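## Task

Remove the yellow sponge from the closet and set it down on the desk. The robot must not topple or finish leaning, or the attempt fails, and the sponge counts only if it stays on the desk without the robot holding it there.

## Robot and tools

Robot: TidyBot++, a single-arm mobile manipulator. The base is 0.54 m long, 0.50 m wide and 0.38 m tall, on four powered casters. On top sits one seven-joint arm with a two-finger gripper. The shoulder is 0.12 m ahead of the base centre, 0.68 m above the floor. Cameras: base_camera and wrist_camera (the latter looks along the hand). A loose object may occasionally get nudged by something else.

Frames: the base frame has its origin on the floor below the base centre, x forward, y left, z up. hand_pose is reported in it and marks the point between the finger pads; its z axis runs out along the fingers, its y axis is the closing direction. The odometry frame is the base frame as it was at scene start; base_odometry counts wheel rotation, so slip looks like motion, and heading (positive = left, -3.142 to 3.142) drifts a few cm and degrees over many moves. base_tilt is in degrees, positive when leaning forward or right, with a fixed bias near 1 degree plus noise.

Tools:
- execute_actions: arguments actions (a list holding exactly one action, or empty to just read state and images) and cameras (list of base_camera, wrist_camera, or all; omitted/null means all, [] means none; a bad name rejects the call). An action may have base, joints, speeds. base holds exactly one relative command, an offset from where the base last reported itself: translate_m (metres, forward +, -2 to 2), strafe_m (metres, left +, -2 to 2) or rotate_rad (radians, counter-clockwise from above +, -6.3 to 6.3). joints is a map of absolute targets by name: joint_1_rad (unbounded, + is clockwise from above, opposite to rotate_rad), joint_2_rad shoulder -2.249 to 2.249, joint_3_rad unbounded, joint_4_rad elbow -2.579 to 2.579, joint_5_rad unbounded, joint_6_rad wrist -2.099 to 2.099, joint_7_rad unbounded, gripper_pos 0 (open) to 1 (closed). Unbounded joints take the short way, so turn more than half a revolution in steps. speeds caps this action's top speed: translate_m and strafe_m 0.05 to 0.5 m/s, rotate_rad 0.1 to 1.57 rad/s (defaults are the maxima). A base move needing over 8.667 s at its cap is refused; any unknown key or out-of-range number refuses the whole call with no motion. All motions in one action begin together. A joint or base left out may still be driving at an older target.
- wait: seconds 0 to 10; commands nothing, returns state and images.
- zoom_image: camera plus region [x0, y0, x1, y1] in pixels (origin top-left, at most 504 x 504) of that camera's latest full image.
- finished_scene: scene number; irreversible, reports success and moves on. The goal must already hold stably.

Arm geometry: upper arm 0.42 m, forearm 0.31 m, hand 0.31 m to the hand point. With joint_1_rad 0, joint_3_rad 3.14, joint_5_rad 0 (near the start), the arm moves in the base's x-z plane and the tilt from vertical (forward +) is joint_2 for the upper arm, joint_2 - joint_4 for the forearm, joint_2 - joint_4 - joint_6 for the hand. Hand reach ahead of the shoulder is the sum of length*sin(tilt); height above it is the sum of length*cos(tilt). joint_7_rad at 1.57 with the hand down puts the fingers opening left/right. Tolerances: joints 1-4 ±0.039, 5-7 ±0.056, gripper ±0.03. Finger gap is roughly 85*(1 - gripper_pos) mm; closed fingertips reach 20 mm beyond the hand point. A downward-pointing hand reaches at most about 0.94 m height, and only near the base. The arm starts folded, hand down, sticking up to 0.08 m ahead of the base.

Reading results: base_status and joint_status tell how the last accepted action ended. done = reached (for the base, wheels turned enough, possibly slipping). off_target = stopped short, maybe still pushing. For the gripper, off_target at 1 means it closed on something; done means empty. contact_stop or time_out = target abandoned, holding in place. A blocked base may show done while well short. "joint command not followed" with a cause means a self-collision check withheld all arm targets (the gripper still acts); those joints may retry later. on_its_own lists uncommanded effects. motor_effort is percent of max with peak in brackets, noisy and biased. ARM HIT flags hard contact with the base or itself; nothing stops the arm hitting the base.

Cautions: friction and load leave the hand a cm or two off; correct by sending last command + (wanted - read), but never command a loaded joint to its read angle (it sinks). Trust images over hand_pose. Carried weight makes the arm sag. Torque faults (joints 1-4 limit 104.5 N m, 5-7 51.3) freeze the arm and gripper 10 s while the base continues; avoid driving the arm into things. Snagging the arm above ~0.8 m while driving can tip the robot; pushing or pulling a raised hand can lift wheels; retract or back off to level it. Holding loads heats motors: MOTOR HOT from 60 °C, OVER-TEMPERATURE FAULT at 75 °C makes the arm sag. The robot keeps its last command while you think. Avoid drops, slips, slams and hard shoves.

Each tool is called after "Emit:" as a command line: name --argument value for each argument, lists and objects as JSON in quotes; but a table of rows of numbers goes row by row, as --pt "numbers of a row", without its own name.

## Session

Emit:
execute_actions --actions '[{"joints":{"joint_6_rad":0.5}}]'

Scene clock: 1.67 s.
base_odometry: x=+0.000 y=+0.000 heading=+0.000 (m, m, rad; odometry frame)
base_tilt: forward=-0.6 right=+0.1 (deg)
base_status: not commanded
joint_positions: joint_1_rad=+0.035 joint_2_rad=-0.355 joint_3_rad=+3.119 joint_4_rad=-2.550 joint_5_rad=+0.022 joint_6_rad=+0.473 joint_7_rad=+1.604 gripper_pos=+0.000
joint_status: all done
motor_effort: joint_1_rad=-1(1) joint_2_rad=-6(6) joint_3_rad=+0(1) joint_4_rad=+18(19) joint_5_rad=-1(0) joint_6_rad=+8(8) joint_7_rad=+0(1) (%)
hand_pose: x=+0.5352 y=+0.0000 z=+0.8452 quat_wxyz=(+0.021, +0.758, +0.021, +0.651) (m; base frame)
pictures: base_camera, wrist_camera
Images, in order (width x height): base_camera 644x364, wrist_camera 644x476.

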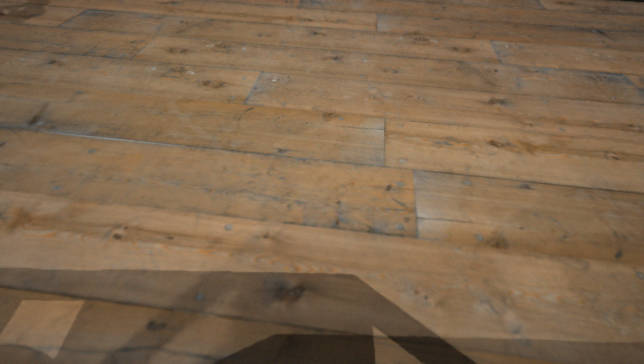

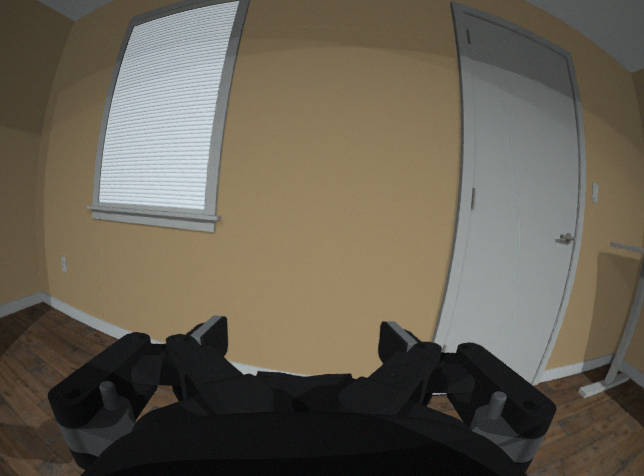

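Emit:
execute_actions --actions '[{"base":{"rotate_rad":1.45},"joints":{"joint_1_rad":-0.01,"joint_3_rad":3.15,"joint_5_rad":-0.03,"joint_7_rad":1.55}}]'

Scene clock: 4.10 s.
base_odometry: x=+0.000 y=+0.000 heading=+1.449 (m, m, rad; odometry frame)
base_tilt: forward=-0.6 right=+0.1 (deg)
base_status: done
joint_positions: joint_1_rad=-0.001 joint_2_rad=-0.355 joint_3_rad=+3.146 joint_4_rad=-2.550 joint_5_rad=-0.003 joint_6_rad=+0.473 joint_7_rad=+1.580 gripper_pos=+0.000
joint_status: all done
motor_effort: joint_1_rad=-1(0) joint_2_rad=-6(7) joint_3_rad=+0(1) joint_4_rad=+18(19) joint_5_rad=+0(0) joint_6_rad=+8(8) joint_7_rad=+1(1) (%)
hand_pose: x=+0.5355 y=-0.0003 z=+0.8455 quat_wxyz=(+0.003, +0.759, +0.001, +0.651) (m; base frame)
pictures: base_camera, wrist_camera
Images, in order (width x height): base_camera 644x364, wrist_camera 644x476.

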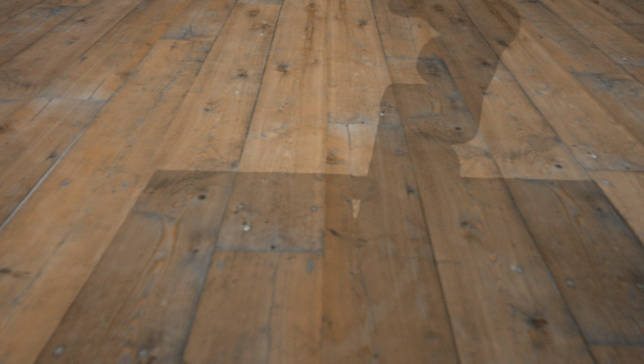

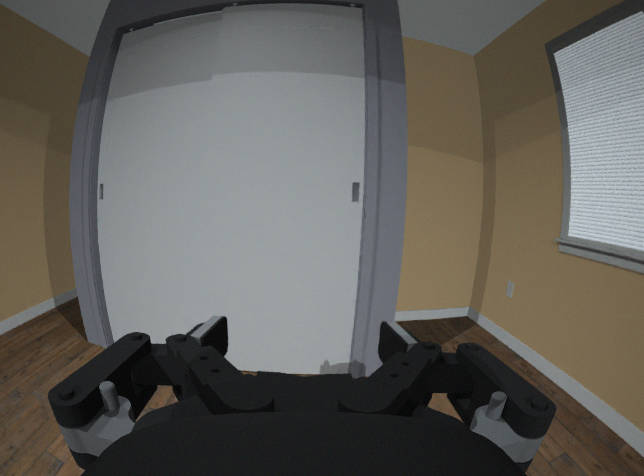

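Emit:
execute_actions --actions '[{"base":{"translate_m":0.45},"joints":{"joint_2_rad":0.01,"joint_4_rad":-2.025,"gripper_pos":1}}]' --cameras '[]'

Emit:
execute_actions --actions '[{"base":{"strafe_m":-0.23}}]'

Scene clock: 6.83 s.
base_odometry: x=+0.054 y=+0.447 heading=+1.450 (m, m, rad; odometry frame)
base_tilt: forward=-0.6 right=+0.1 (deg)
base_status: done
joint_positions: joint_1_rad=-0.001 joint_2_rad=+0.012 joint_3_rad=+3.146 joint_4_rad=-2.040 joint_5_rad=-0.003 joint_6_rad=+0.473 joint_7_rad=+1.580 gripper_pos=+0.999
joint_status: all done
motor_effort: joint_1_rad=-1(1) joint_2_rad=-21(24) joint_3_rad=+0(1) joint_4_rad=+20(20) joint_5_rad=+0(0) joint_6_rad=+8(9) joint_7_rad=+0(1) (%)
hand_pose: x=+0.7141 y=-0.0006 z=+0.9543 quat_wxyz=(+0.004, +0.710, +0.001, +0.704) (m; base frame)
pictures: none
No camera images: the call's "cameras" was empty. Leave "cameras" out to get every camera's image.

Scene clock: 8.57 s.
base_odometry: x=+0.282 y=+0.419 heading=+1.451 (m, m, rad; odometry frame)
base_tilt: forward=-0.6 right=+0.1 (deg)
base_status: done
joint_positions: joint_1_rad=-0.003 joint_2_rad=+0.012 joint_3_rad=+3.151 joint_4_rad=-2.040 joint_5_rad=-0.003 joint_6_rad=+0.473 joint_7_rad=+1.580 gripper_pos=+0.999
joint_status: not commanded
motor_effort: joint_1_rad=-1(3) joint_2_rad=-21(22) joint_3_rad=+0(2) joint_4_rad=+20(21) joint_5_rad=+0(1) joint_6_rad=+8(9) joint_7_rad=+0(0) (%)
hand_pose: x=+0.7142 y=-0.0025 z=+0.9545 quat_wxyz=(+0.005, +0.710, +0.000, +0.704) (m; base frame)
pictures: base_camera, wrist_camera
Images, in order (width x height): base_camera 644x364, wrist_camera 644x476.

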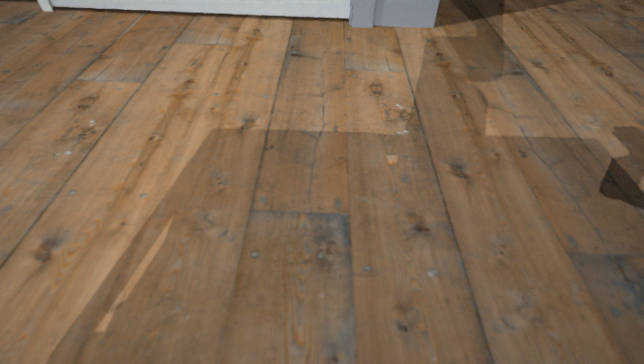

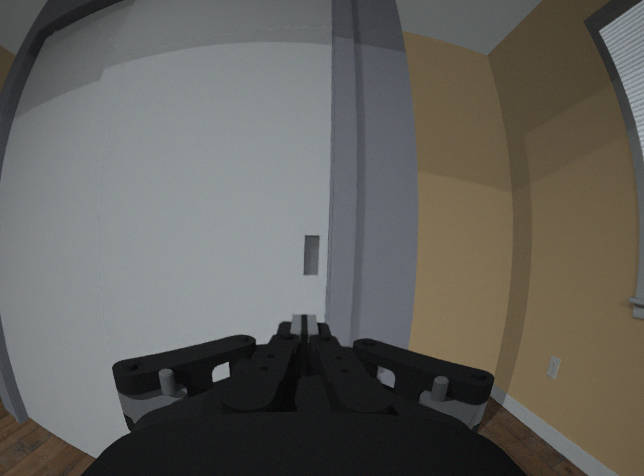

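Emit:
execute_actions --actions '[{"base":{"translate_m":0.33}}]' --cameras '["wrist_camera"]'

Scene clock: 10.77 s.
base_odometry: x=+0.322 y=+0.747 heading=+1.450 (m, m, rad; odometry frame)
base_tilt: forward=-0.6 right=+0.1 (deg)
base_status: done
joint_positions: joint_1_rad=-0.003 joint_2_rad=+0.015 joint_3_rad=+3.151 joint_4_rad=-2.038 joint_5_rad=-0.003 joint_6_rad=+0.473 joint_7_rad=+1.580 gripper_pos=+0.999
joint_status: not commanded
motor_effort: joint_1_rad=-1(0) joint_2_rad=-21(25) joint_3_rad=+0(1) joint_4_rad=+20(21) joint_5_rad=+0(0) joint_6_rad=+8(9) joint_7_rad=+1(1) (%)
hand_pose: x=+0.7153 y=-0.0025 z=+0.9538 quat_wxyz=(+0.005, +0.710, +0.000, +0.704) (m; base frame)
pictures: wrist_camera
Images, in order (width x height): wrist_camera 644x476.

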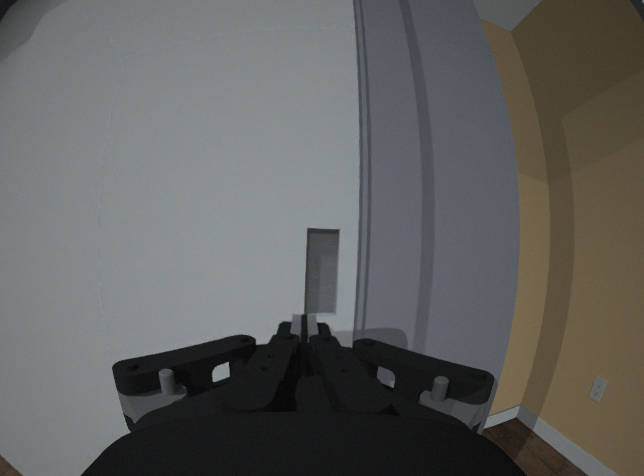

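Emit:
execute_actions --actions '[{"base":{"strafe_m":-0.019},"joints":{"joint_4_rad":-1.99}}]' --cameras '[]'

Emit:
execute_actions --actions '[{"base":{"translate_m":0.09},"speeds":{"translate_m":0.1}}]' --cameras '["wrist_camera"]'

Scene clock: 11.80 s.
base_odometry: x=+0.341 y=+0.745 heading=+1.450 (m, m, rad; odometry frame)
base_tilt: forward=-0.6 right=+0.1 (deg)
base_status: done
joint_positions: joint_1_rad=-0.005 joint_2_rad=+0.015 joint_3_rad=+3.152 joint_4_rad=-2.002 joint_5_rad=-0.003 joint_6_rad=+0.473 joint_7_rad=+1.580 gripper_pos=+0.999
joint_status: all done
motor_effort: joint_1_rad=-1(2) joint_2_rad=-22(23) joint_3_rad=+0(3) joint_4_rad=+20(21) joint_5_rad=+0(1) joint_6_rad=+8(9) joint_7_rad=+1(1) (%)
hand_pose: x=+0.7202 y=-0.0027 z=+0.9748 quat_wxyz=(+0.005, +0.698, +0.000, +0.716) (m; base frame)
pictures: none
No camera images: the call's "cameras" was empty. Leave "cameras" out to get every camera's image.

Scene clock: 13.27 s.
base_odometry: x=+0.352 y=+0.834 heading=+1.450 (m, m, rad; odometry frame)
base_tilt: forward=-0.6 right=+0.0 (deg)
base_status: done
joint_positions: joint_1_rad=-0.005 joint_2_rad=+0.013 joint_3_rad=+3.152 joint_4_rad=-2.002 joint_5_rad=-0.003 joint_6_rad=+0.473 joint_7_rad=+1.580 gripper_pos=+0.999
joint_status: not commanded
motor_effort: joint_1_rad=-1(1) joint_2_rad=-22(25) joint_3_rad=+0(2) joint_4_rad=+20(21) joint_5_rad=+0(1) joint_6_rad=+8(9) joint_7_rad=+0(0) (%)
hand_pose: x=+0.7195 y=-0.0027 z=+0.9764 quat_wxyz=(+0.005, +0.697, +0.000, +0.717) (m; base frame)
pictures: wrist_camera
Images, in order (width x height): wrist_camera 644x476.

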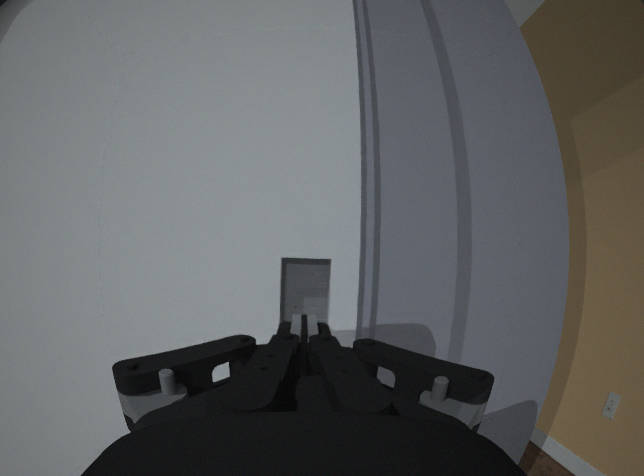

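Emit:
execute_actions --actions '[{"base":{"translate_m":0.045},"speeds":{"translate_m":0.05}}]' --cameras '[]'

Emit:
execute_actions --actions '[{"base":{"strafe_m":0.4},"speeds":{"strafe_m":0.12}}]'

Scene clock: 14.87 s.
base_odometry: x=+0.358 y=+0.879 heading=+1.450 (m, m, rad; odometry frame)
base_tilt: forward=-0.6 right=+0.0 (deg)
base_status: done
joint_positions: joint_1_rad=-0.005 joint_2_rad=-0.009 joint_3_rad=+3.152 joint_4_rad=-2.021 joint_5_rad=-0.003 joint_6_rad=+0.473 joint_7_rad=+1.580 gripper_pos=+0.999
joint_status: not commanded
motor_effort: joint_1_rad=-2(2) joint_2_rad=-17(23) joint_3_rad=-1(2) joint_4_rad=+26(29) joint_5_rad=+0(1) joint_6_rad=+10(11) joint_7_rad=+0(0) (%)
hand_pose: x=+0.7106 y=-0.0028 z=+0.9783 quat_wxyz=(+0.005, +0.696, +0.000, +0.718) (m; base frame)
pictures: none
No camera images: the call's "cameras" was empty. Leave "cameras" out to get every camera's image.

Scene clock: 18.93 s.
base_odometry: x=-0.040 y=+0.927 heading=+1.450 (m, m, rad; odometry frame)
base_tilt: forward=-0.6 right=+0.0 (deg)
base_status: done
joint_positions: joint_1_rad=+0.008 joint_2_rad=-0.005 joint_3_rad=+3.165 joint_4_rad=-2.014 joint_5_rad=-0.025 joint_6_rad=+0.473 joint_7_rad=+1.580 gripper_pos=+0.999
joint_status: not commanded
motor_effort: joint_1_rad=-2(11) joint_2_rad=-18(22) joint_3_rad=-1(11) joint_4_rad=+24(26) joint_5_rad=+0(4) joint_6_rad=+10(11) joint_7_rad=+0(0) (%)
hand_pose: x=+0.7127 y=-0.0209 z=+0.9796 quat_wxyz=(+0.011, +0.695, -0.019, +0.719) (m; base frame)
pictures: base_camera, wrist_camera
Images, in order (width x height): base_camera 644x364, wrist_camera 644x476.

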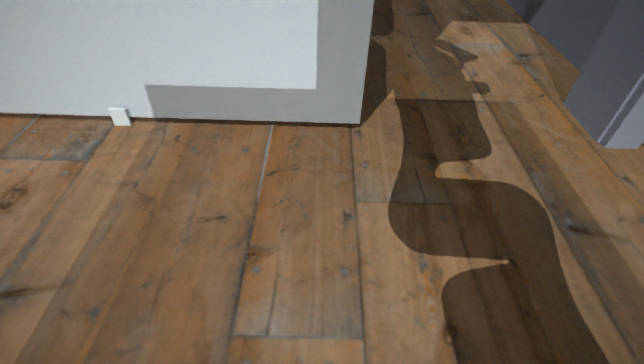

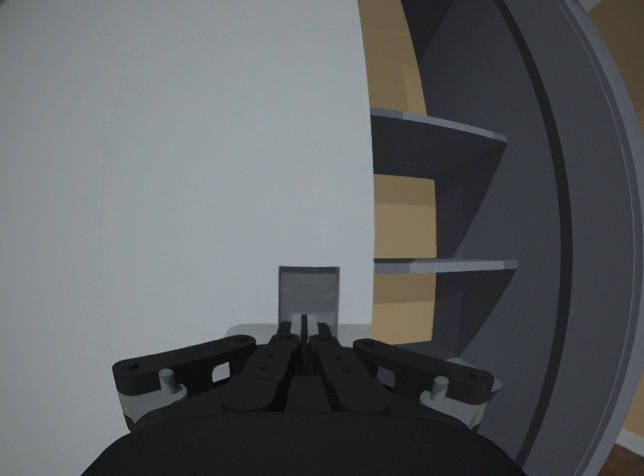

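Emit:
execute_actions --actions '[{"base":{"strafe_m":0.15},"speeds":{"strafe_m":0.12}}]' --cameras '[]'

Emit:
execute_actions --actions '[{"base":{"translate_m":-0.08}}]' --cameras '[]'

Emit:
execute_actions --actions '[{"base":{"strafe_m":-0.38},"joints":{"joint_4_rad":-1.7,"joint_6_rad":-0.35,"joint_1_rad":-0.2}}]'

Scene clock: 21.23 s.
base_odometry: x=-0.189 y=+0.946 heading=+1.450 (m, m, rad; odometry frame)
base_tilt: forward=-0.6 right=+0.0 (deg)
base_status: done
joint_positions: joint_1_rad=+0.017 joint_2_rad=-0.003 joint_3_rad=+3.172 joint_4_rad=-2.012 joint_5_rad=-0.026 joint_6_rad=+0.473 joint_7_rad=+1.580 gripper_pos=+0.999
joint_status: not commanded
motor_effort: joint_1_rad=-3(11) joint_2_rad=-17(23) joint_3_rad=-2(11) joint_4_rad=+26(28) joint_5_rad=+1(4) joint_6_rad=+11(12) joint_7_rad=+0(0) (%)
hand_pose: x=+0.7132 y=-0.0307 z=+0.9800 quat_wxyz=(+0.016, +0.694, -0.025, +0.719) (m; base frame)
pictures: none
No camera images: the call's "cameras" was empty. Leave "cameras" out to get every camera's image.

Scene clock: 22.43 s.
base_odometry: x=-0.199 y=+0.866 heading=+1.450 (m, m, rad; odometry frame)
base_tilt: forward=-0.6 right=+0.1 (deg)
base_status: done
joint_positions: joint_1_rad=+0.004 joint_2_rad=+0.005 joint_3_rad=+3.162 joint_4_rad=-1.991 joint_5_rad=-0.026 joint_6_rad=+0.473 joint_7_rad=+1.580 gripper_pos=+0.999
joint_status: not commanded
motor_effort: joint_1_rad=-1(3) joint_2_rad=-21(25) joint_3_rad=+0(2) joint_4_rad=+20(26) joint_5_rad=+0(1) joint_6_rad=+8(10) joint_7_rad=+0(1) (%)
hand_pose: x=+0.7183 y=-0.0166 z=+0.9875 quat_wxyz=(+0.008, +0.690, -0.017, +0.724) (m; base frame)
pictures: none
No camera images: the call's "cameras" was empty. Leave "cameras" out to get every camera's image.

Scene clock: 24.57 s.
base_odometry: x=+0.179 y=+0.820 heading=+1.449 (m, m, rad; odometry frame)
base_tilt: forward=-0.6 right=+0.1 (deg)
base_status: done
joint_positions: joint_1_rad=-0.188 joint_2_rad=+0.005 joint_3_rad=+3.155 joint_4_rad=-1.718 joint_5_rad=-0.026 joint_6_rad=-0.308 joint_7_rad=+1.580 gripper_pos=+0.999
joint_status: all done
motor_effort: joint_1_rad=-1(2) joint_2_rad=-22(23) joint_3_rad=+0(2) joint_4_rad=+21(20) joint_5_rad=+0(0) joint_6_rad=+8(9) joint_7_rad=+0(1) (%)
hand_pose: x=+0.7012 y=+0.1065 z=+0.9165 quat_wxyz=(-0.053, +0.847, +0.070, +0.524) (m; base frame)
pictures: base_camera, wrist_camera
Images, in order (width x height): base_camera 644x364, wrist_camera 644x476.

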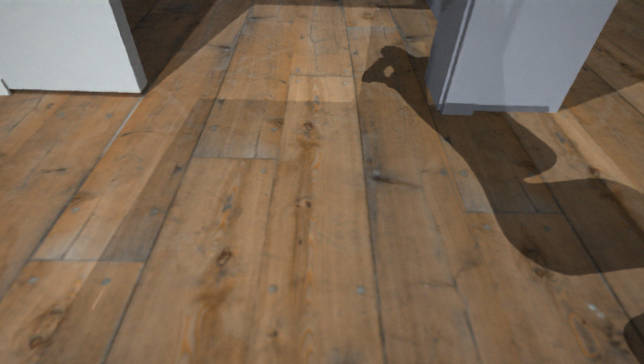

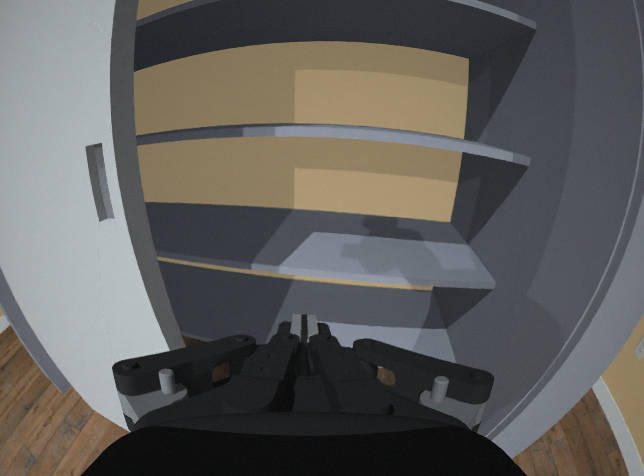

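Emit:
execute_actions --actions '[{"base":{"translate_m":0.25},"joints":{"joint_6_rad":-0.75,"joint_5_rad":-0.7,"joint_1_rad":0}}]'

Scene clock: 26.63 s.
base_odometry: x=+0.209 y=+1.068 heading=+1.449 (m, m, rad; odometry frame)
base_tilt: forward=-0.6 right=+0.0 (deg)
base_status: done
joint_positions: joint_1_rad=-0.013 joint_2_rad=+0.011 joint_3_rad=+3.155 joint_4_rad=-1.713 joint_5_rad=-0.679 joint_6_rad=-0.703 joint_7_rad=+1.580 gripper_pos=+0.999
joint_status: all done
motor_effort: joint_1_rad=-1(0) joint_2_rad=-21(24) joint_3_rad=+0(1) joint_4_rad=+20(21) joint_5_rad=-4(4) joint_6_rad=+4(8) joint_7_rad=+1(1) (%)
hand_pose: x=+0.6452 y=+0.1275 z=+0.8637 quat_wxyz=(-0.289, +0.884, -0.159, +0.331) (m; base frame)
pictures: base_camera, wrist_camera
Images, in order (width x height): base_camera 644x364, wrist_camera 644x476.

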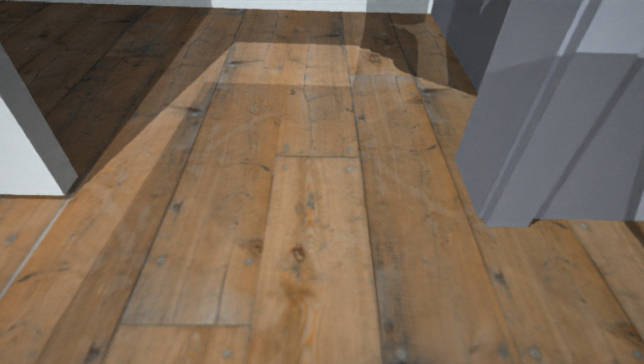

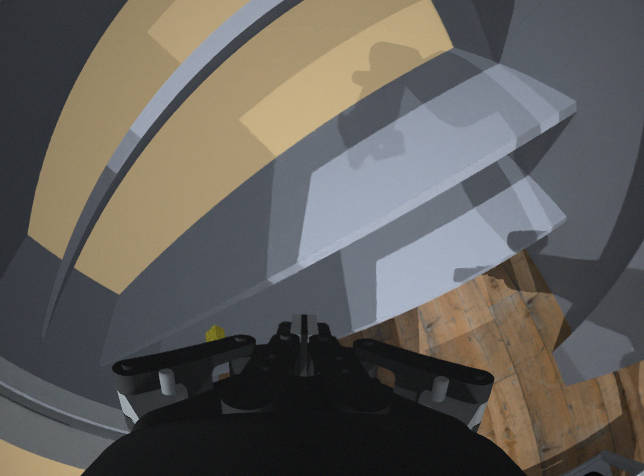

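Emit:
execute_actions --actions '[{"base":{"translate_m":-0.3}}]' --cameras '[]'

Emit:
execute_actions --actions '[{"base":{"strafe_m":1.25},"joints":{"joint_4_rad":-2.015,"joint_5_rad":0.02,"joint_6_rad":0.51}}]'

Scene clock: 28.93 s.
base_odometry: x=+0.173 y=+0.770 heading=+1.449 (m, m, rad; odometry frame)
base_tilt: forward=-0.6 right=+0.1 (deg)
base_status: done
joint_positions: joint_1_rad=-0.010 joint_2_rad=+0.005 joint_3_rad=+3.153 joint_4_rad=-1.712 joint_5_rad=-0.679 joint_6_rad=-0.707 joint_7_rad=+1.580 gripper_pos=+0.999
joint_status: not commanded
motor_effort: joint_1_rad=-1(4) joint_2_rad=-21(25) joint_3_rad=+0(4) joint_4_rad=+20(21) joint_5_rad=-4(4) joint_6_rad=+4(5) joint_7_rad=+1(1) (%)
hand_pose: x=+0.6437 y=+0.1276 z=+0.8665 quat_wxyz=(-0.290, +0.884, -0.158, +0.332) (m; base frame)
pictures: none
No camera images: the call's "cameras" was empty. Leave "cameras" out to get every camera's image.

Scene clock: 32.83 s.
base_odometry: x=-1.068 y=+0.922 heading=+1.449 (m, m, rad; odometry frame)
base_tilt: forward=-0.6 right=+0.0 (deg)
base_status: done
joint_positions: joint_1_rad=-0.003 joint_2_rad=+0.005 joint_3_rad=+3.152 joint_4_rad=-1.998 joint_5_rad=-0.004 joint_6_rad=+0.473 joint_7_rad=+1.580 gripper_pos=+0.999
joint_status: all done
motor_effort: joint_1_rad=-1(2) joint_2_rad=-21(23) joint_3_rad=+0(2) joint_4_rad=+20(20) joint_5_rad=+0(4) joint_6_rad=+8(9) joint_7_rad=+1(1) (%)
hand_pose: x=+0.7179 y=-0.0035 z=+0.9834 quat_wxyz=(+0.005, +0.693, -0.001, +0.721) (m; base frame)
pictures: base_camera, wrist_camera
Images, in order (width x height): base_camera 644x364, wrist_camera 644x476.

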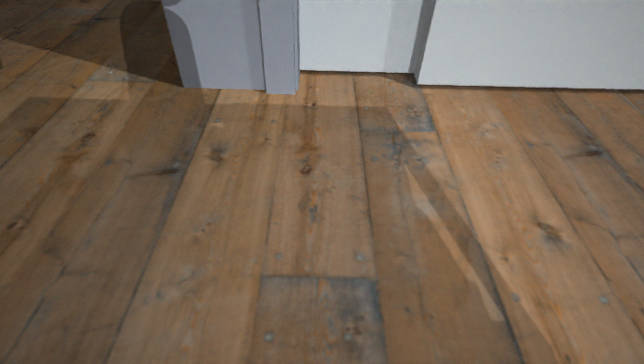

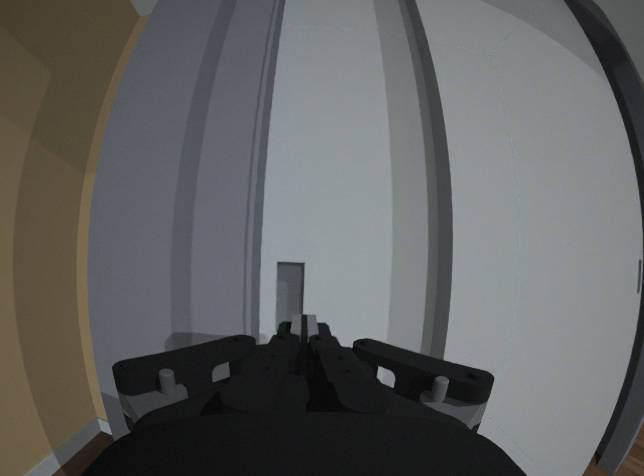

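Emit:
execute_actions --actions '[{"base":{"strafe_m":0.019},"joints":{"joint_7_rad":-0.02,"joint_4_rad":-2.03}}]' --cameras '[]'

Emit:
execute_actions --actions '[{"base":{"translate_m":0.145},"speeds":{"translate_m":0.1}}]' --cameras '["wrist_camera"]'

Scene clock: 34.90 s.
base_odometry: x=-1.087 y=+0.924 heading=+1.449 (m, m, rad; odometry frame)
base_tilt: forward=-0.6 right=+0.0 (deg)
base_status: done
joint_positions: joint_1_rad=-0.004 joint_2_rad=+0.005 joint_3_rad=+3.147 joint_4_rad=-2.011 joint_5_rad=-0.004 joint_6_rad=+0.473 joint_7_rad=-0.009 gripper_pos=+0.999
joint_status: all done
motor_effort: joint_1_rad=-1(2) joint_2_rad=-21(23) joint_3_rad=+0(3) joint_4_rad=+20(21) joint_5_rad=+0(1) joint_6_rad=+8(9) joint_7_rad=+1(1) (%)
hand_pose: x=+0.7163 y=-0.0002 z=+0.9758 quat_wxyz=(-0.509, +0.489, -0.497, +0.505) (m; base frame)
pictures: none
No camera images: the call's "cameras" was empty. Leave "cameras" out to get every camera's image.

Scene clock: 36.93 s.
base_odometry: x=-1.069 y=+1.068 heading=+1.450 (m, m, rad; odometry frame)
base_tilt: forward=-0.6 right=+0.1 (deg)
base_status: done
joint_positions: joint_1_rad=-0.004 joint_2_rad=+0.008 joint_3_rad=+3.147 joint_4_rad=-2.013 joint_5_rad=-0.004 joint_6_rad=+0.473 joint_7_rad=-0.009 gripper_pos=+0.999
joint_status: not commanded
motor_effort: joint_1_rad=-1(1) joint_2_rad=-22(24) joint_3_rad=+0(1) joint_4_rad=+20(20) joint_5_rad=+0(0) joint_6_rad=+8(9) joint_7_rad=+1(1) (%)
hand_pose: x=+0.7166 y=-0.0002 z=+0.9732 quat_wxyz=(-0.508, +0.490, -0.498, +0.504) (m; base frame)
pictures: wrist_camera
Images, in order (width x height): wrist_camera 644x476.

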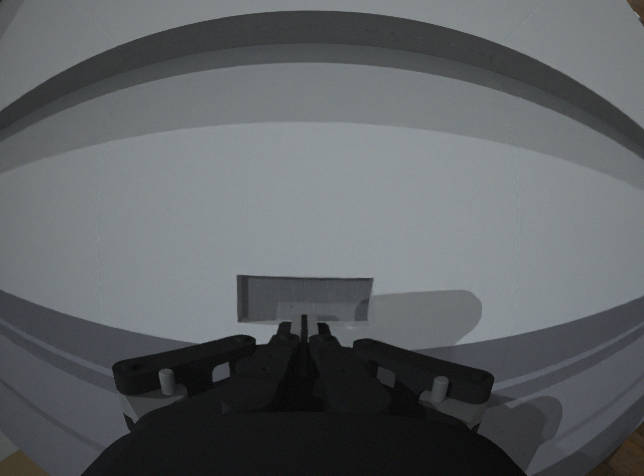

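Emit:
execute_actions --actions '[{"base":{"strafe_m":-0.015}}]' --cameras '[]'

Emit:
execute_actions --actions '[{"base":{"translate_m":0.04},"speeds":{"translate_m":0.05}}]' --cameras '["wrist_camera"]'

Scene clock: 38.03 s.
base_odometry: x=-1.055 y=+1.066 heading=+1.450 (m, m, rad; odometry frame)
base_tilt: forward=-0.6 right=+0.1 (deg)
base_status: done
joint_positions: joint_1_rad=-0.002 joint_2_rad=+0.008 joint_3_rad=+3.150 joint_4_rad=-2.013 joint_5_rad=-0.004 joint_6_rad=+0.473 joint_7_rad=-0.009 gripper_pos=+0.999
joint_status: not commanded
motor_effort: joint_1_rad=+0(2) joint_2_rad=-21(24) joint_3_rad=+0(2) joint_4_rad=+20(21) joint_5_rad=+0(0) joint_6_rad=+8(9) joint_7_rad=+1(1) (%)
hand_pose: x=+0.7166 y=-0.0027 z=+0.9731 quat_wxyz=(-0.507, +0.489, -0.499, +0.505) (m; base frame)
pictures: none
No camera images: the call's "cameras" was empty. Leave "cameras" out to get every camera's image.

Scene clock: 39.40 s.
base_odometry: x=-1.050 y=+1.106 heading=+1.450 (m, m, rad; odometry frame)
base_tilt: forward=-0.6 right=+0.1 (deg)
base_status: done
joint_positions: joint_1_rad=-0.002 joint_2_rad=-0.013 joint_3_rad=+3.150 joint_4_rad=-2.033 joint_5_rad=-0.004 joint_6_rad=+0.473 joint_7_rad=-0.009 gripper_pos=+0.999
joint_status: not commanded
motor_effort: joint_1_rad=-1(2) joint_2_rad=-16(23) joint_3_rad=+0(2) joint_4_rad=+20(25) joint_5_rad=+0(0) joint_6_rad=+7(10) joint_7_rad=+1(1) (%)
hand_pose: x=+0.7081 y=-0.0027 z=+0.9733 quat_wxyz=(-0.507, +0.489, -0.499, +0.505) (m; base frame)
pictures: wrist_camera
Images, in order (width x height): wrist_camera 644x476.

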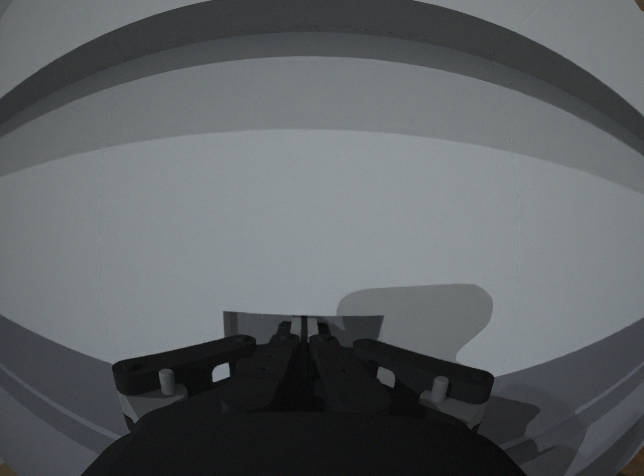

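Emit:
execute_actions --actions '[{"base":{"strafe_m":-0.68},"speeds":{"strafe_m":0.1}}]'

Scene clock: 47.20 s.
base_odometry: x=-0.374 y=+1.024 heading=+1.450 (m, m, rad; odometry frame)
base_tilt: forward=-0.6 right=+0.1 (deg)
base_status: done
joint_positions: joint_1_rad=-0.057 joint_2_rad=-0.017 joint_3_rad=+3.093 joint_4_rad=-2.041 joint_5_rad=+0.030 joint_6_rad=+0.475 joint_7_rad=-0.009 gripper_pos=+0.999
joint_status: not commanded
motor_effort: joint_1_rad=+8(16) joint_2_rad=-12(20) joint_3_rad=+9(17) joint_4_rad=+25(26) joint_5_rad=-3(6) joint_6_rad=+9(9) joint_7_rad=+1(1) (%)
hand_pose: x=+0.7012 y=+0.0675 z=+0.9715 quat_wxyz=(-0.530, +0.528, -0.459, +0.479) (m; base frame)
pictures: base_camera, wrist_camera
Images, in order (width x height): base_camera 644x364, wrist_camera 644x476.

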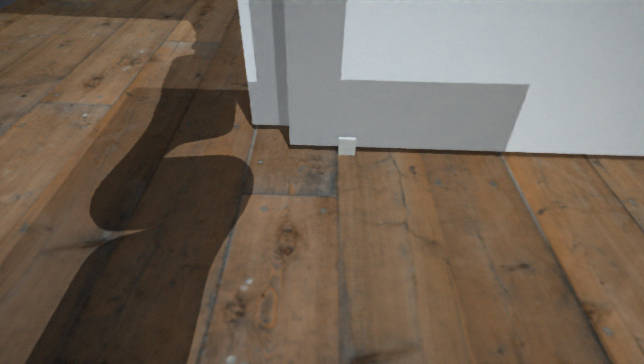

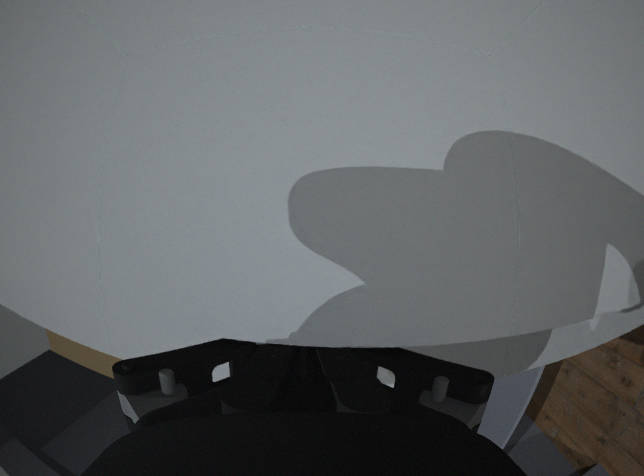

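Emit:
execute_actions --actions '[{"base":{"strafe_m":0.06},"speeds":{"strafe_m":0.12}}]' --cameras '[]'

Emit:
execute_actions --actions '[{"base":{"translate_m":-0.2}}]' --cameras '[]'

Emit:
execute_actions --actions '[{"base":{"strafe_m":0.35},"joints":{"joint_7_rad":1.59,"gripper_pos":0,"joint_5_rad":-0.02}}]' --cameras '[]'

Emit:
execute_actions --actions '[{"joints":{"joint_2_rad":1.2,"joint_4_rad":-1.275,"joint_6_rad":0.68}}]'

Scene clock: 48.70 s.
base_odometry: x=-0.434 y=+1.031 heading=+1.450 (m, m, rad; odometry frame)
base_tilt: forward=-0.6 right=+0.1 (deg)
base_status: done
joint_positions: joint_1_rad=-0.008 joint_2_rad=-0.024 joint_3_rad=+3.142 joint_4_rad=-2.048 joint_5_rad=+0.030 joint_6_rad=+0.475 joint_7_rad=-0.009 gripper_pos=+0.999
joint_status: not commanded
motor_effort: joint_1_rad=+0(8) joint_2_rad=-11(12) joint_3_rad=+1(9) joint_4_rad=+26(27) joint_5_rad=+0(3) joint_6_rad=+9(10) joint_7_rad=+1(1) (%)
hand_pose: x=+0.7028 y=+0.0101 z=+0.9715 quat_wxyz=(-0.506, +0.504, -0.485, +0.505) (m; base frame)
pictures: none
No camera images: the call's "cameras" was empty. Leave "cameras" out to get every camera's image.

Scene clock: 50.33 s.
base_odometry: x=-0.458 y=+0.833 heading=+1.450 (m, m, rad; odometry frame)
base_tilt: forward=-0.6 right=+0.1 (deg)
base_status: done
joint_positions: joint_1_rad=-0.008 joint_2_rad=+0.011 joint_3_rad=+3.142 joint_4_rad=-2.028 joint_5_rad=+0.030 joint_6_rad=+0.475 joint_7_rad=-0.009 gripper_pos=+0.999
joint_status: not commanded
motor_effort: joint_1_rad=-1(0) joint_2_rad=-22(26) joint_3_rad=+0(1) joint_4_rad=+20(26) joint_5_rad=+0(0) joint_6_rad=+8(9) joint_7_rad=+1(1) (%)
hand_pose: x=+0.7152 y=+0.0101 z=+0.9626 quat_wxyz=(-0.502, +0.508, -0.489, +0.501) (m; base frame)
pictures: none
No camera images: the call's "cameras" was empty. Leave "cameras" out to get every camera's image.

Scene clock: 52.40 s.
base_odometry: x=-0.806 y=+0.874 heading=+1.450 (m, m, rad; odometry frame)
base_tilt: forward=-0.6 right=+0.0 (deg)
base_status: done
joint_positions: joint_1_rad=-0.007 joint_2_rad=+0.011 joint_3_rad=+3.144 joint_4_rad=-2.028 joint_5_rad=+0.011 joint_6_rad=+0.475 joint_7_rad=+1.579 gripper_pos=+0.000
joint_status: all done
motor_effort: joint_1_rad=-1(2) joint_2_rad=-21(23) joint_3_rad=+0(3) joint_4_rad=+20(21) joint_5_rad=+0(1) joint_6_rad=+8(8) joint_7_rad=+1(1) (%)
hand_pose: x=+0.7153 y=+0.0056 z=+0.9627 quat_wxyz=(+0.003, +0.705, +0.010, +0.709) (m; base frame)
pictures: none
No camera images: the call's "cameras" was empty. Leave "cameras" out to get every camera's image.

Scene clock: 54.93 s.
base_odometry: x=-0.806 y=+0.874 heading=+1.450 (m, m, rad; odometry frame)
base_tilt: forward=-0.6 right=+0.0 (deg)
base_status: not commanded
joint_positions: joint_1_rad=-0.007 joint_2_rad=+1.195 joint_3_rad=+3.144 joint_4_rad=-1.294 joint_5_rad=+0.011 joint_6_rad=+0.631 joint_7_rad=+1.579 gripper_pos=+0.000
joint_status: all done
motor_effort: joint_1_rad=-1(1) joint_2_rad=-52(55) joint_3_rad=-1(1) joint_4_rad=+15(19) joint_5_rad=+0(0) joint_6_rad=+8(8) joint_7_rad=+1(1) (%)
hand_pose: x=+0.9998 y=+0.0082 z=+0.4984 quat_wxyz=(+0.001, +0.801, +0.012, +0.599) (m; base frame)
pictures: base_camera, wrist_camera
Images, in order (width x height): base_camera 644x364, wrist_camera 644x476.

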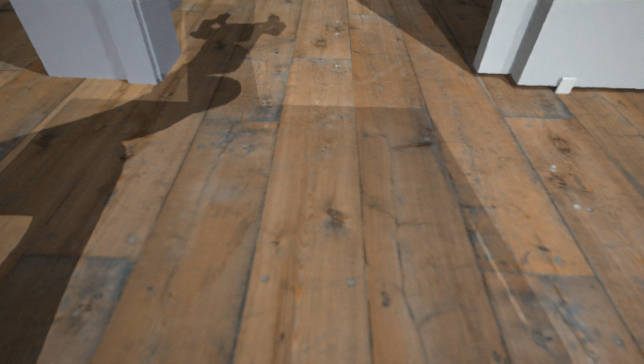

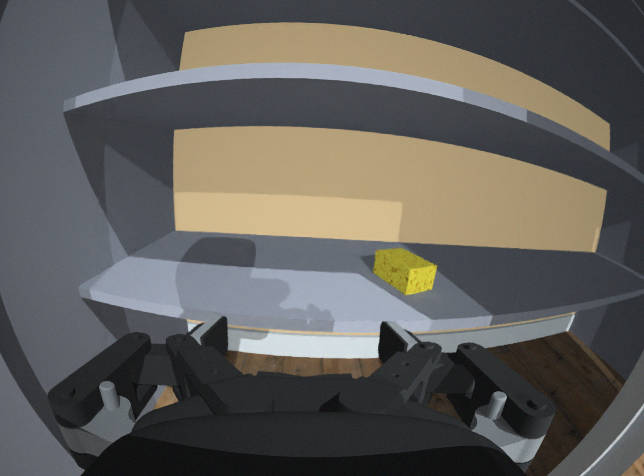

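Emit:
execute_actions --actions '[{"base":{"strafe_m":-0.17},"joints":{"joint_2_rad":1.26}}]' --cameras '["wrist_camera"]'

Scene clock: 57.07 s.
base_odometry: x=-0.637 y=+0.854 heading=+1.450 (m, m, rad; odometry frame)
base_tilt: forward=-0.6 right=+0.1 (deg)
base_status: done
joint_positions: joint_1_rad=+0.008 joint_2_rad=+1.257 joint_3_rad=+3.148 joint_4_rad=-1.288 joint_5_rad=+0.008 joint_6_rad=+0.635 joint_7_rad=+1.579 gripper_pos=+0.000
joint_status: all done
motor_effort: joint_1_rad=-1(4) joint_2_rad=-53(56) joint_3_rad=-1(3) joint_4_rad=+14(16) joint_5_rad=+0(1) joint_6_rad=+8(8) joint_7_rad=+1(1) (%)
hand_pose: x=+0.9896 y=-0.0071 z=+0.4485 quat_wxyz=(+0.008, +0.816, +0.005, +0.578) (m; base frame)
pictures: wrist_camera
Images, in order (width x height): wrist_camera 644x476.

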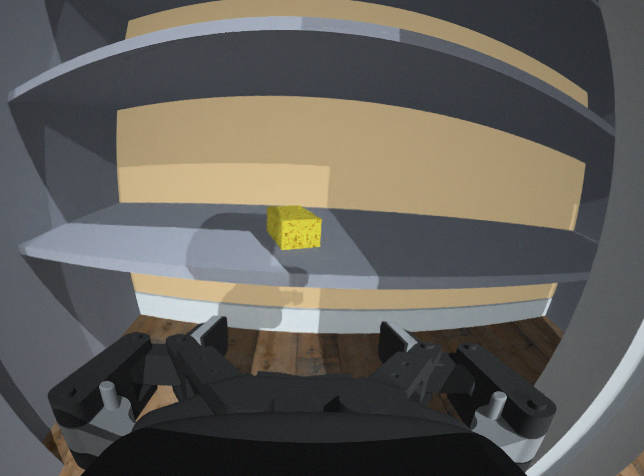

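Emit:
execute_actions --actions '[{"base":{"translate_m":0.13}}]' --cameras '[]'

Emit:
execute_actions --actions '[{"base":{"rotate_rad":0.15},"speeds":{"rotate_rad":0.5}}]' --cameras '[]'

Emit:
execute_actions --actions '[{"base":{"strafe_m":-0.155},"speeds":{"strafe_m":0.2}}]'

Scene clock: 59.17 s.
base_odometry: x=-0.621 y=+0.983 heading=+1.450 (m, m, rad; odometry frame)
base_tilt: forward=-0.6 right=+0.1 (deg)
base_status: done
joint_positions: joint_1_rad=+0.008 joint_2_rad=+1.257 joint_3_rad=+3.148 joint_4_rad=-1.284 joint_5_rad=+0.008 joint_6_rad=+0.635 joint_7_rad=+1.579 gripper_pos=+0.000
joint_status: not commanded
motor_effort: joint_1_rad=-1(0) joint_2_rad=-52(55) joint_3_rad=-1(1) joint_4_rad=+14(16) joint_5_rad=+0(0) joint_6_rad=+8(9) joint_7_rad=+1(1) (%)
hand_pose: x=+0.9909 y=-0.0071 z=+0.4501 quat_wxyz=(+0.008, +0.815, +0.005, +0.579) (m; base frame)
pictures: none
No camera images: the call's "cameras" was empty. Leave "cameras" out to get every camera's image.

Scene clock: 60.60 s.
base_odometry: x=-0.621 y=+0.983 heading=+1.600 (m, m, rad; odometry frame)
base_tilt: forward=-0.6 right=+0.0 (deg)
base_status: done
joint_positions: joint_1_rad=-0.001 joint_2_rad=+1.257 joint_3_rad=+3.144 joint_4_rad=-1.284 joint_5_rad=+0.006 joint_6_rad=+0.635 joint_7_rad=+1.579 gripper_pos=+0.000
joint_status: not commanded
motor_effort: joint_1_rad=-1(8) joint_2_rad=-53(53) joint_3_rad=-1(4) joint_4_rad=+14(15) joint_5_rad=+0(1) joint_6_rad=+8(8) joint_7_rad=+0(0) (%)
hand_pose: x=+0.9909 y=+0.0023 z=+0.4502 quat_wxyz=(+0.003, +0.815, +0.007, +0.579) (m; base frame)
pictures: none
No camera images: the call's "cameras" was empty. Leave "cameras" out to get every camera's image.

Scene clock: 62.27 s.
base_odometry: x=-0.466 y=+0.988 heading=+1.601 (m, m, rad; odometry frame)
base_tilt: forward=-0.6 right=+0.1 (deg)
base_status: done
joint_positions: joint_1_rad=+0.003 joint_2_rad=+1.257 joint_3_rad=+3.145 joint_4_rad=-1.284 joint_5_rad=+0.006 joint_6_rad=+0.636 joint_7_rad=+1.579 gripper_pos=+0.000
joint_status: not commanded
motor_effort: joint_1_rad=+0(4) joint_2_rad=-52(55) joint_3_rad=-1(2) joint_4_rad=+14(15) joint_5_rad=+0(1) joint_6_rad=+8(8) joint_7_rad=+0(0) (%)
hand_pose: x=+0.9909 y=-0.0016 z=+0.4502 quat_wxyz=(+0.005, +0.815, +0.005, +0.579) (m; base frame)
pictures: base_camera, wrist_camera
Images, in order (width x height): base_camera 644x364, wrist_camera 644x476.

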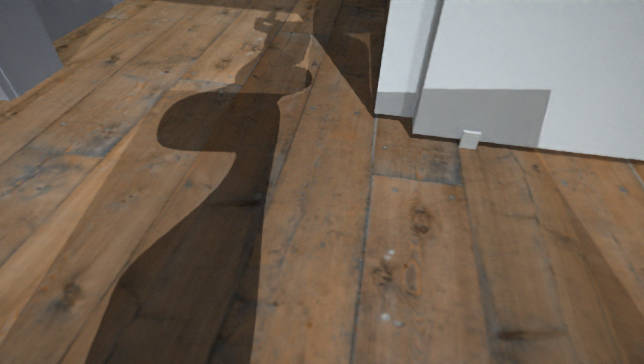

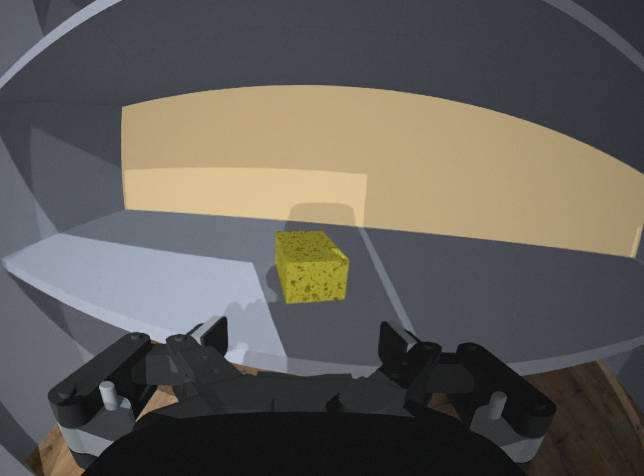

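Emit:
execute_actions --actions '[{"base":{"strafe_m":-0.01},"joints":{"joint_2_rad":1.292}}]' --cameras '[]'

Emit:
execute_actions --actions '[{"base":{"translate_m":0.09},"speeds":{"translate_m":0.08}}]' --cameras '["wrist_camera"]'

Scene clock: 63.50 s.
base_odometry: x=-0.456 y=+0.988 heading=+1.601 (m, m, rad; odometry frame)
base_tilt: forward=-0.6 right=+0.1 (deg)
base_status: done
joint_positions: joint_1_rad=+0.004 joint_2_rad=+1.282 joint_3_rad=+3.145 joint_4_rad=-1.284 joint_5_rad=+0.006 joint_6_rad=+0.636 joint_7_rad=+1.579 gripper_pos=+0.000
joint_status: all done
motor_effort: joint_1_rad=+0(5) joint_2_rad=-52(52) joint_3_rad=-1(2) joint_4_rad=+14(15) joint_5_rad=+0(1) joint_6_rad=+8(8) joint_7_rad=+1(1) (%)
hand_pose: x=+0.9847 y=-0.0024 z=+0.4280 quat_wxyz=(+0.005, +0.822, +0.005, +0.569) (m; base frame)
pictures: none
No camera images: the call's "cameras" was empty. Leave "cameras" out to get every camera's image.

Scene clock: 65.17 s.
base_odometry: x=-0.458 y=+1.078 heading=+1.601 (m, m, rad; odometry frame)
base_tilt: forward=-0.6 right=+0.0 (deg)
base_status: done
joint_positions: joint_1_rad=+0.003 joint_2_rad=+1.283 joint_3_rad=+3.145 joint_4_rad=-1.284 joint_5_rad=+0.006 joint_6_rad=+0.636 joint_7_rad=+1.579 gripper_pos=+0.000
joint_status: not commanded
motor_effort: joint_1_rad=-1(3) joint_2_rad=-52(54) joint_3_rad=-1(2) joint_4_rad=+14(15) joint_5_rad=+0(1) joint_6_rad=+8(8) joint_7_rad=+1(0) (%)
hand_pose: x=+0.9846 y=-0.0022 z=+0.4276 quat_wxyz=(+0.005, +0.822, +0.005, +0.569) (m; base frame)
pictures: wrist_camera
Images, in order (width x height): wrist_camera 644x476.

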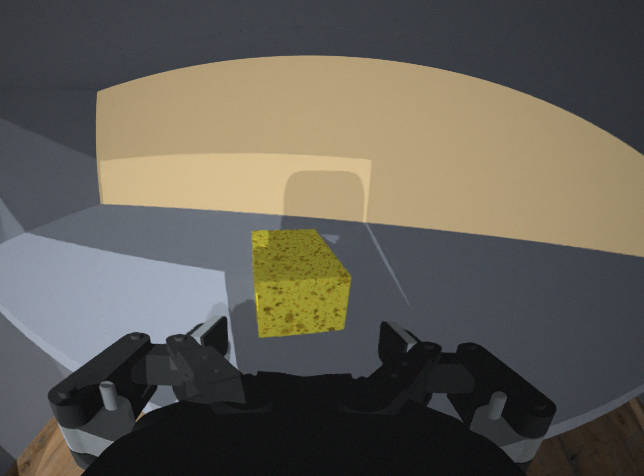

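Emit:
execute_actions --actions '[{"base":{"strafe_m":0.006}}]' --cameras '[]'

Emit:
execute_actions --actions '[{"base":{"translate_m":0.06},"speeds":{"translate_m":0.06}}]' --cameras '["wrist_camera"]'

Scene clock: 65.97 s.
base_odometry: x=-0.464 y=+1.078 heading=+1.601 (m, m, rad; odometry frame)
base_tilt: forward=-0.6 right=+0.0 (deg)
base_status: done
joint_positions: joint_1_rad=+0.002 joint_2_rad=+1.283 joint_3_rad=+3.145 joint_4_rad=-1.284 joint_5_rad=+0.006 joint_6_rad=+0.636 joint_7_rad=+1.579 gripper_pos=+0.000
joint_status: not commanded
motor_effort: joint_1_rad=+0(5) joint_2_rad=-53(53) joint_3_rad=-1(2) joint_4_rad=+14(14) joint_5_rad=+0(0) joint_6_rad=+8(8) joint_7_rad=+1(1) (%)
hand_pose: x=+0.9846 y=-0.0010 z=+0.4276 quat_wxyz=(+0.004, +0.822, +0.006, +0.569) (m; base frame)
pictures: none
No camera images: the call's "cameras" was empty. Leave "cameras" out to get every camera's image.

Scene clock: 67.47 s.
base_odometry: x=-0.466 y=+1.138 heading=+1.601 (m, m, rad; odometry frame)
base_tilt: forward=-0.6 right=+0.1 (deg)
base_status: done
joint_positions: joint_1_rad=+0.002 joint_2_rad=+1.283 joint_3_rad=+3.145 joint_4_rad=-1.284 joint_5_rad=+0.006 joint_6_rad=+0.636 joint_7_rad=+1.579 gripper_pos=+0.000
joint_status: not commanded
motor_effort: joint_1_rad=+0(6) joint_2_rad=-52(54) joint_3_rad=-1(3) joint_4_rad=+14(15) joint_5_rad=+0(1) joint_6_rad=+8(8) joint_7_rad=+1(0) (%)
hand_pose: x=+0.9847 y=-0.0011 z=+0.4276 quat_wxyz=(+0.004, +0.822, +0.006, +0.569) (m; base frame)
pictures: wrist_camera
Images, in order (width x height): wrist_camera 644x476.

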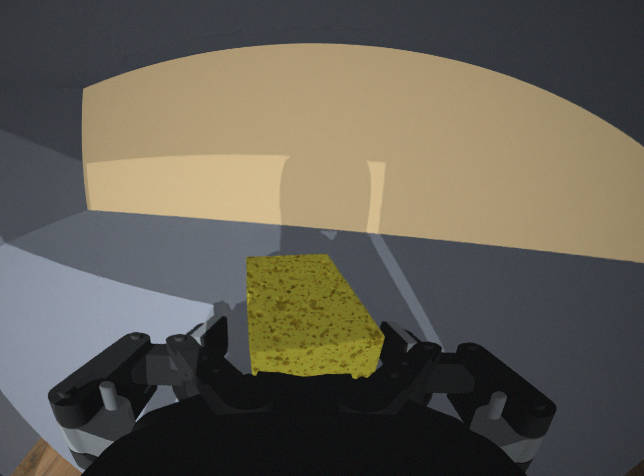

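Emit:
execute_actions --actions '[{"base":{"translate_m":0.015},"speeds":{"translate_m":0.05},"joints":{"joint_2_rad":1.303}}]' --cameras '[]'

Emit:
execute_actions --actions '[{"joints":{"gripper_pos":1}}]' --cameras '[]'

Emit:
execute_actions --actions '[{"joints":{"joint_2_rad":1.22}}]' --cameras '["wrist_camera"]'

Scene clock: 68.63 s.
base_odometry: x=-0.467 y=+1.153 heading=+1.601 (m, m, rad; odometry frame)
base_tilt: forward=-0.6 right=+0.0 (deg)
base_status: done
joint_positions: joint_1_rad=+0.002 joint_2_rad=+1.288 joint_3_rad=+3.145 joint_4_rad=-1.284 joint_5_rad=+0.006 joint_6_rad=+0.636 joint_7_rad=+1.579 gripper_pos=+0.000
joint_status: all done
motor_effort: joint_1_rad=-1(4) joint_2_rad=-53(53) joint_3_rad=-1(3) joint_4_rad=+14(15) joint_5_rad=+0(1) joint_6_rad=+8(8) joint_7_rad=+0(1) (%)
hand_pose: x=+0.9832 y=-0.0010 z=+0.4228 quat_wxyz=(+0.004, +0.824, +0.006, +0.567) (m; base frame)
pictures: none
No camera images: the call's "cameras" was empty. Leave "cameras" out to get every camera's image.

Scene clock: 69.73 s.
base_odometry: x=-0.467 y=+1.153 heading=+1.601 (m, m, rad; odometry frame)
base_tilt: forward=-0.6 right=+0.1 (deg)
base_status: not commanded
joint_positions: joint_1_rad=+0.002 joint_2_rad=+1.289 joint_3_rad=+3.145 joint_4_rad=-1.283 joint_5_rad=+0.006 joint_6_rad=+0.639 joint_7_rad=+1.579 gripper_pos=+0.391
joint_status: gripper_pos off_target (ended at +0.391, target +1.000)
motor_effort: joint_1_rad=-1(0) joint_2_rad=-51(53) joint_3_rad=-1(1) joint_4_rad=+13(13) joint_5_rad=+0(0) joint_6_rad=+7(8) joint_7_rad=+1(1) (%)
hand_pose: x=+0.9837 y=-0.0010 z=+0.4238 quat_wxyz=(+0.004, +0.823, +0.006, +0.568) (m; base frame)
pictures: none
No camera images: the call's "cameras" was empty. Leave "cameras" out to get every camera's image.

Scene clock: 70.77 s.
base_odometry: x=-0.467 y=+1.153 heading=+1.601 (m, m, rad; odometry frame)
base_tilt: forward=-0.6 right=+0.1 (deg)
base_status: not commanded
joint_positions: joint_1_rad=+0.002 joint_2_rad=+1.224 joint_3_rad=+3.145 joint_4_rad=-1.283 joint_5_rad=+0.006 joint_6_rad=+0.639 joint_7_rad=+1.579 gripper_pos=+0.391
joint_status: all done
motor_effort: joint_1_rad=-1(1) joint_2_rad=-54(55) joint_3_rad=-1(1) joint_4_rad=+14(15) joint_5_rad=+0(0) joint_6_rad=+8(9) joint_7_rad=+0(0) (%)
hand_pose: x=+0.9988 y=-0.0010 z=+0.4806 quat_wxyz=(+0.005, +0.804, +0.006, +0.595) (m; base frame)
pictures: wrist_camera
Images, in order (width x height): wrist_camera 644x476.

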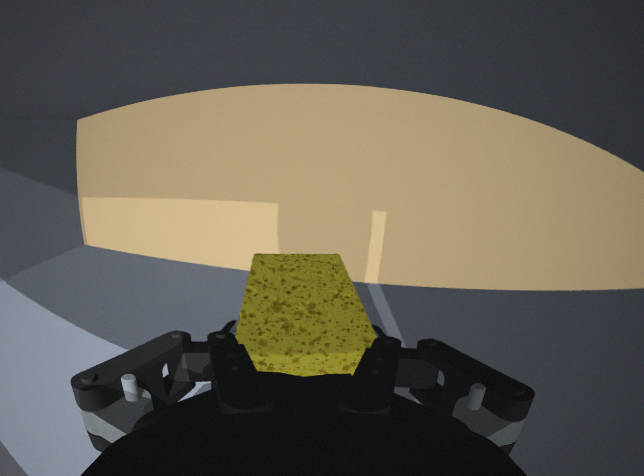

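Emit:
execute_actions --actions '[{"base":{"strafe_m":0.08}}]'

Scene clock: 72.80 s.
base_odometry: x=-0.547 y=+1.151 heading=+1.601 (m, m, rad; odometry frame)
base_tilt: forward=-0.6 right=+0.0 (deg)
base_status: done
joint_positions: joint_1_rad=-0.005 joint_2_rad=+1.224 joint_3_rad=+3.145 joint_4_rad=-1.283 joint_5_rad=+0.006 joint_6_rad=+0.639 joint_7_rad=+1.579 gripper_pos=+0.391
joint_status: not commanded
motor_effort: joint_1_rad=-1(4) joint_2_rad=-53(54) joint_3_rad=-1(3) joint_4_rad=+15(16) joint_5_rad=+0(1) joint_6_rad=+8(9) joint_7_rad=+1(1) (%)
hand_pose: x=+0.9987 y=+0.0049 z=+0.4806 quat_wxyz=(+0.003, +0.804, +0.009, +0.595) (m; base frame)
pictures: base_camera, wrist_camera
Images, in order (width x height): base_camera 644x364, wrist_camera 644x476.

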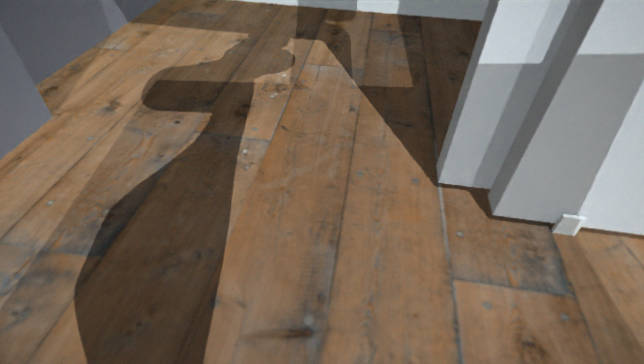

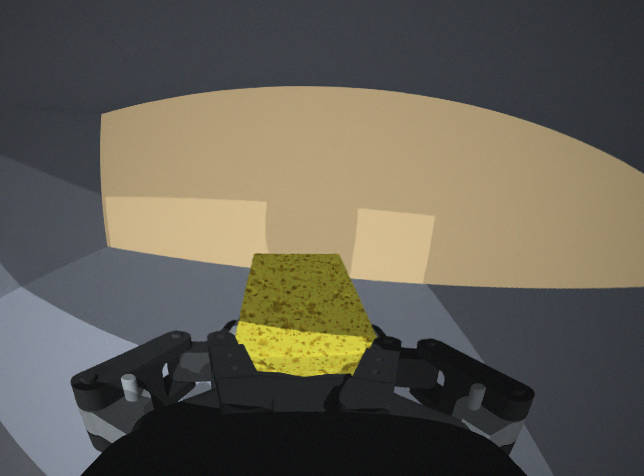

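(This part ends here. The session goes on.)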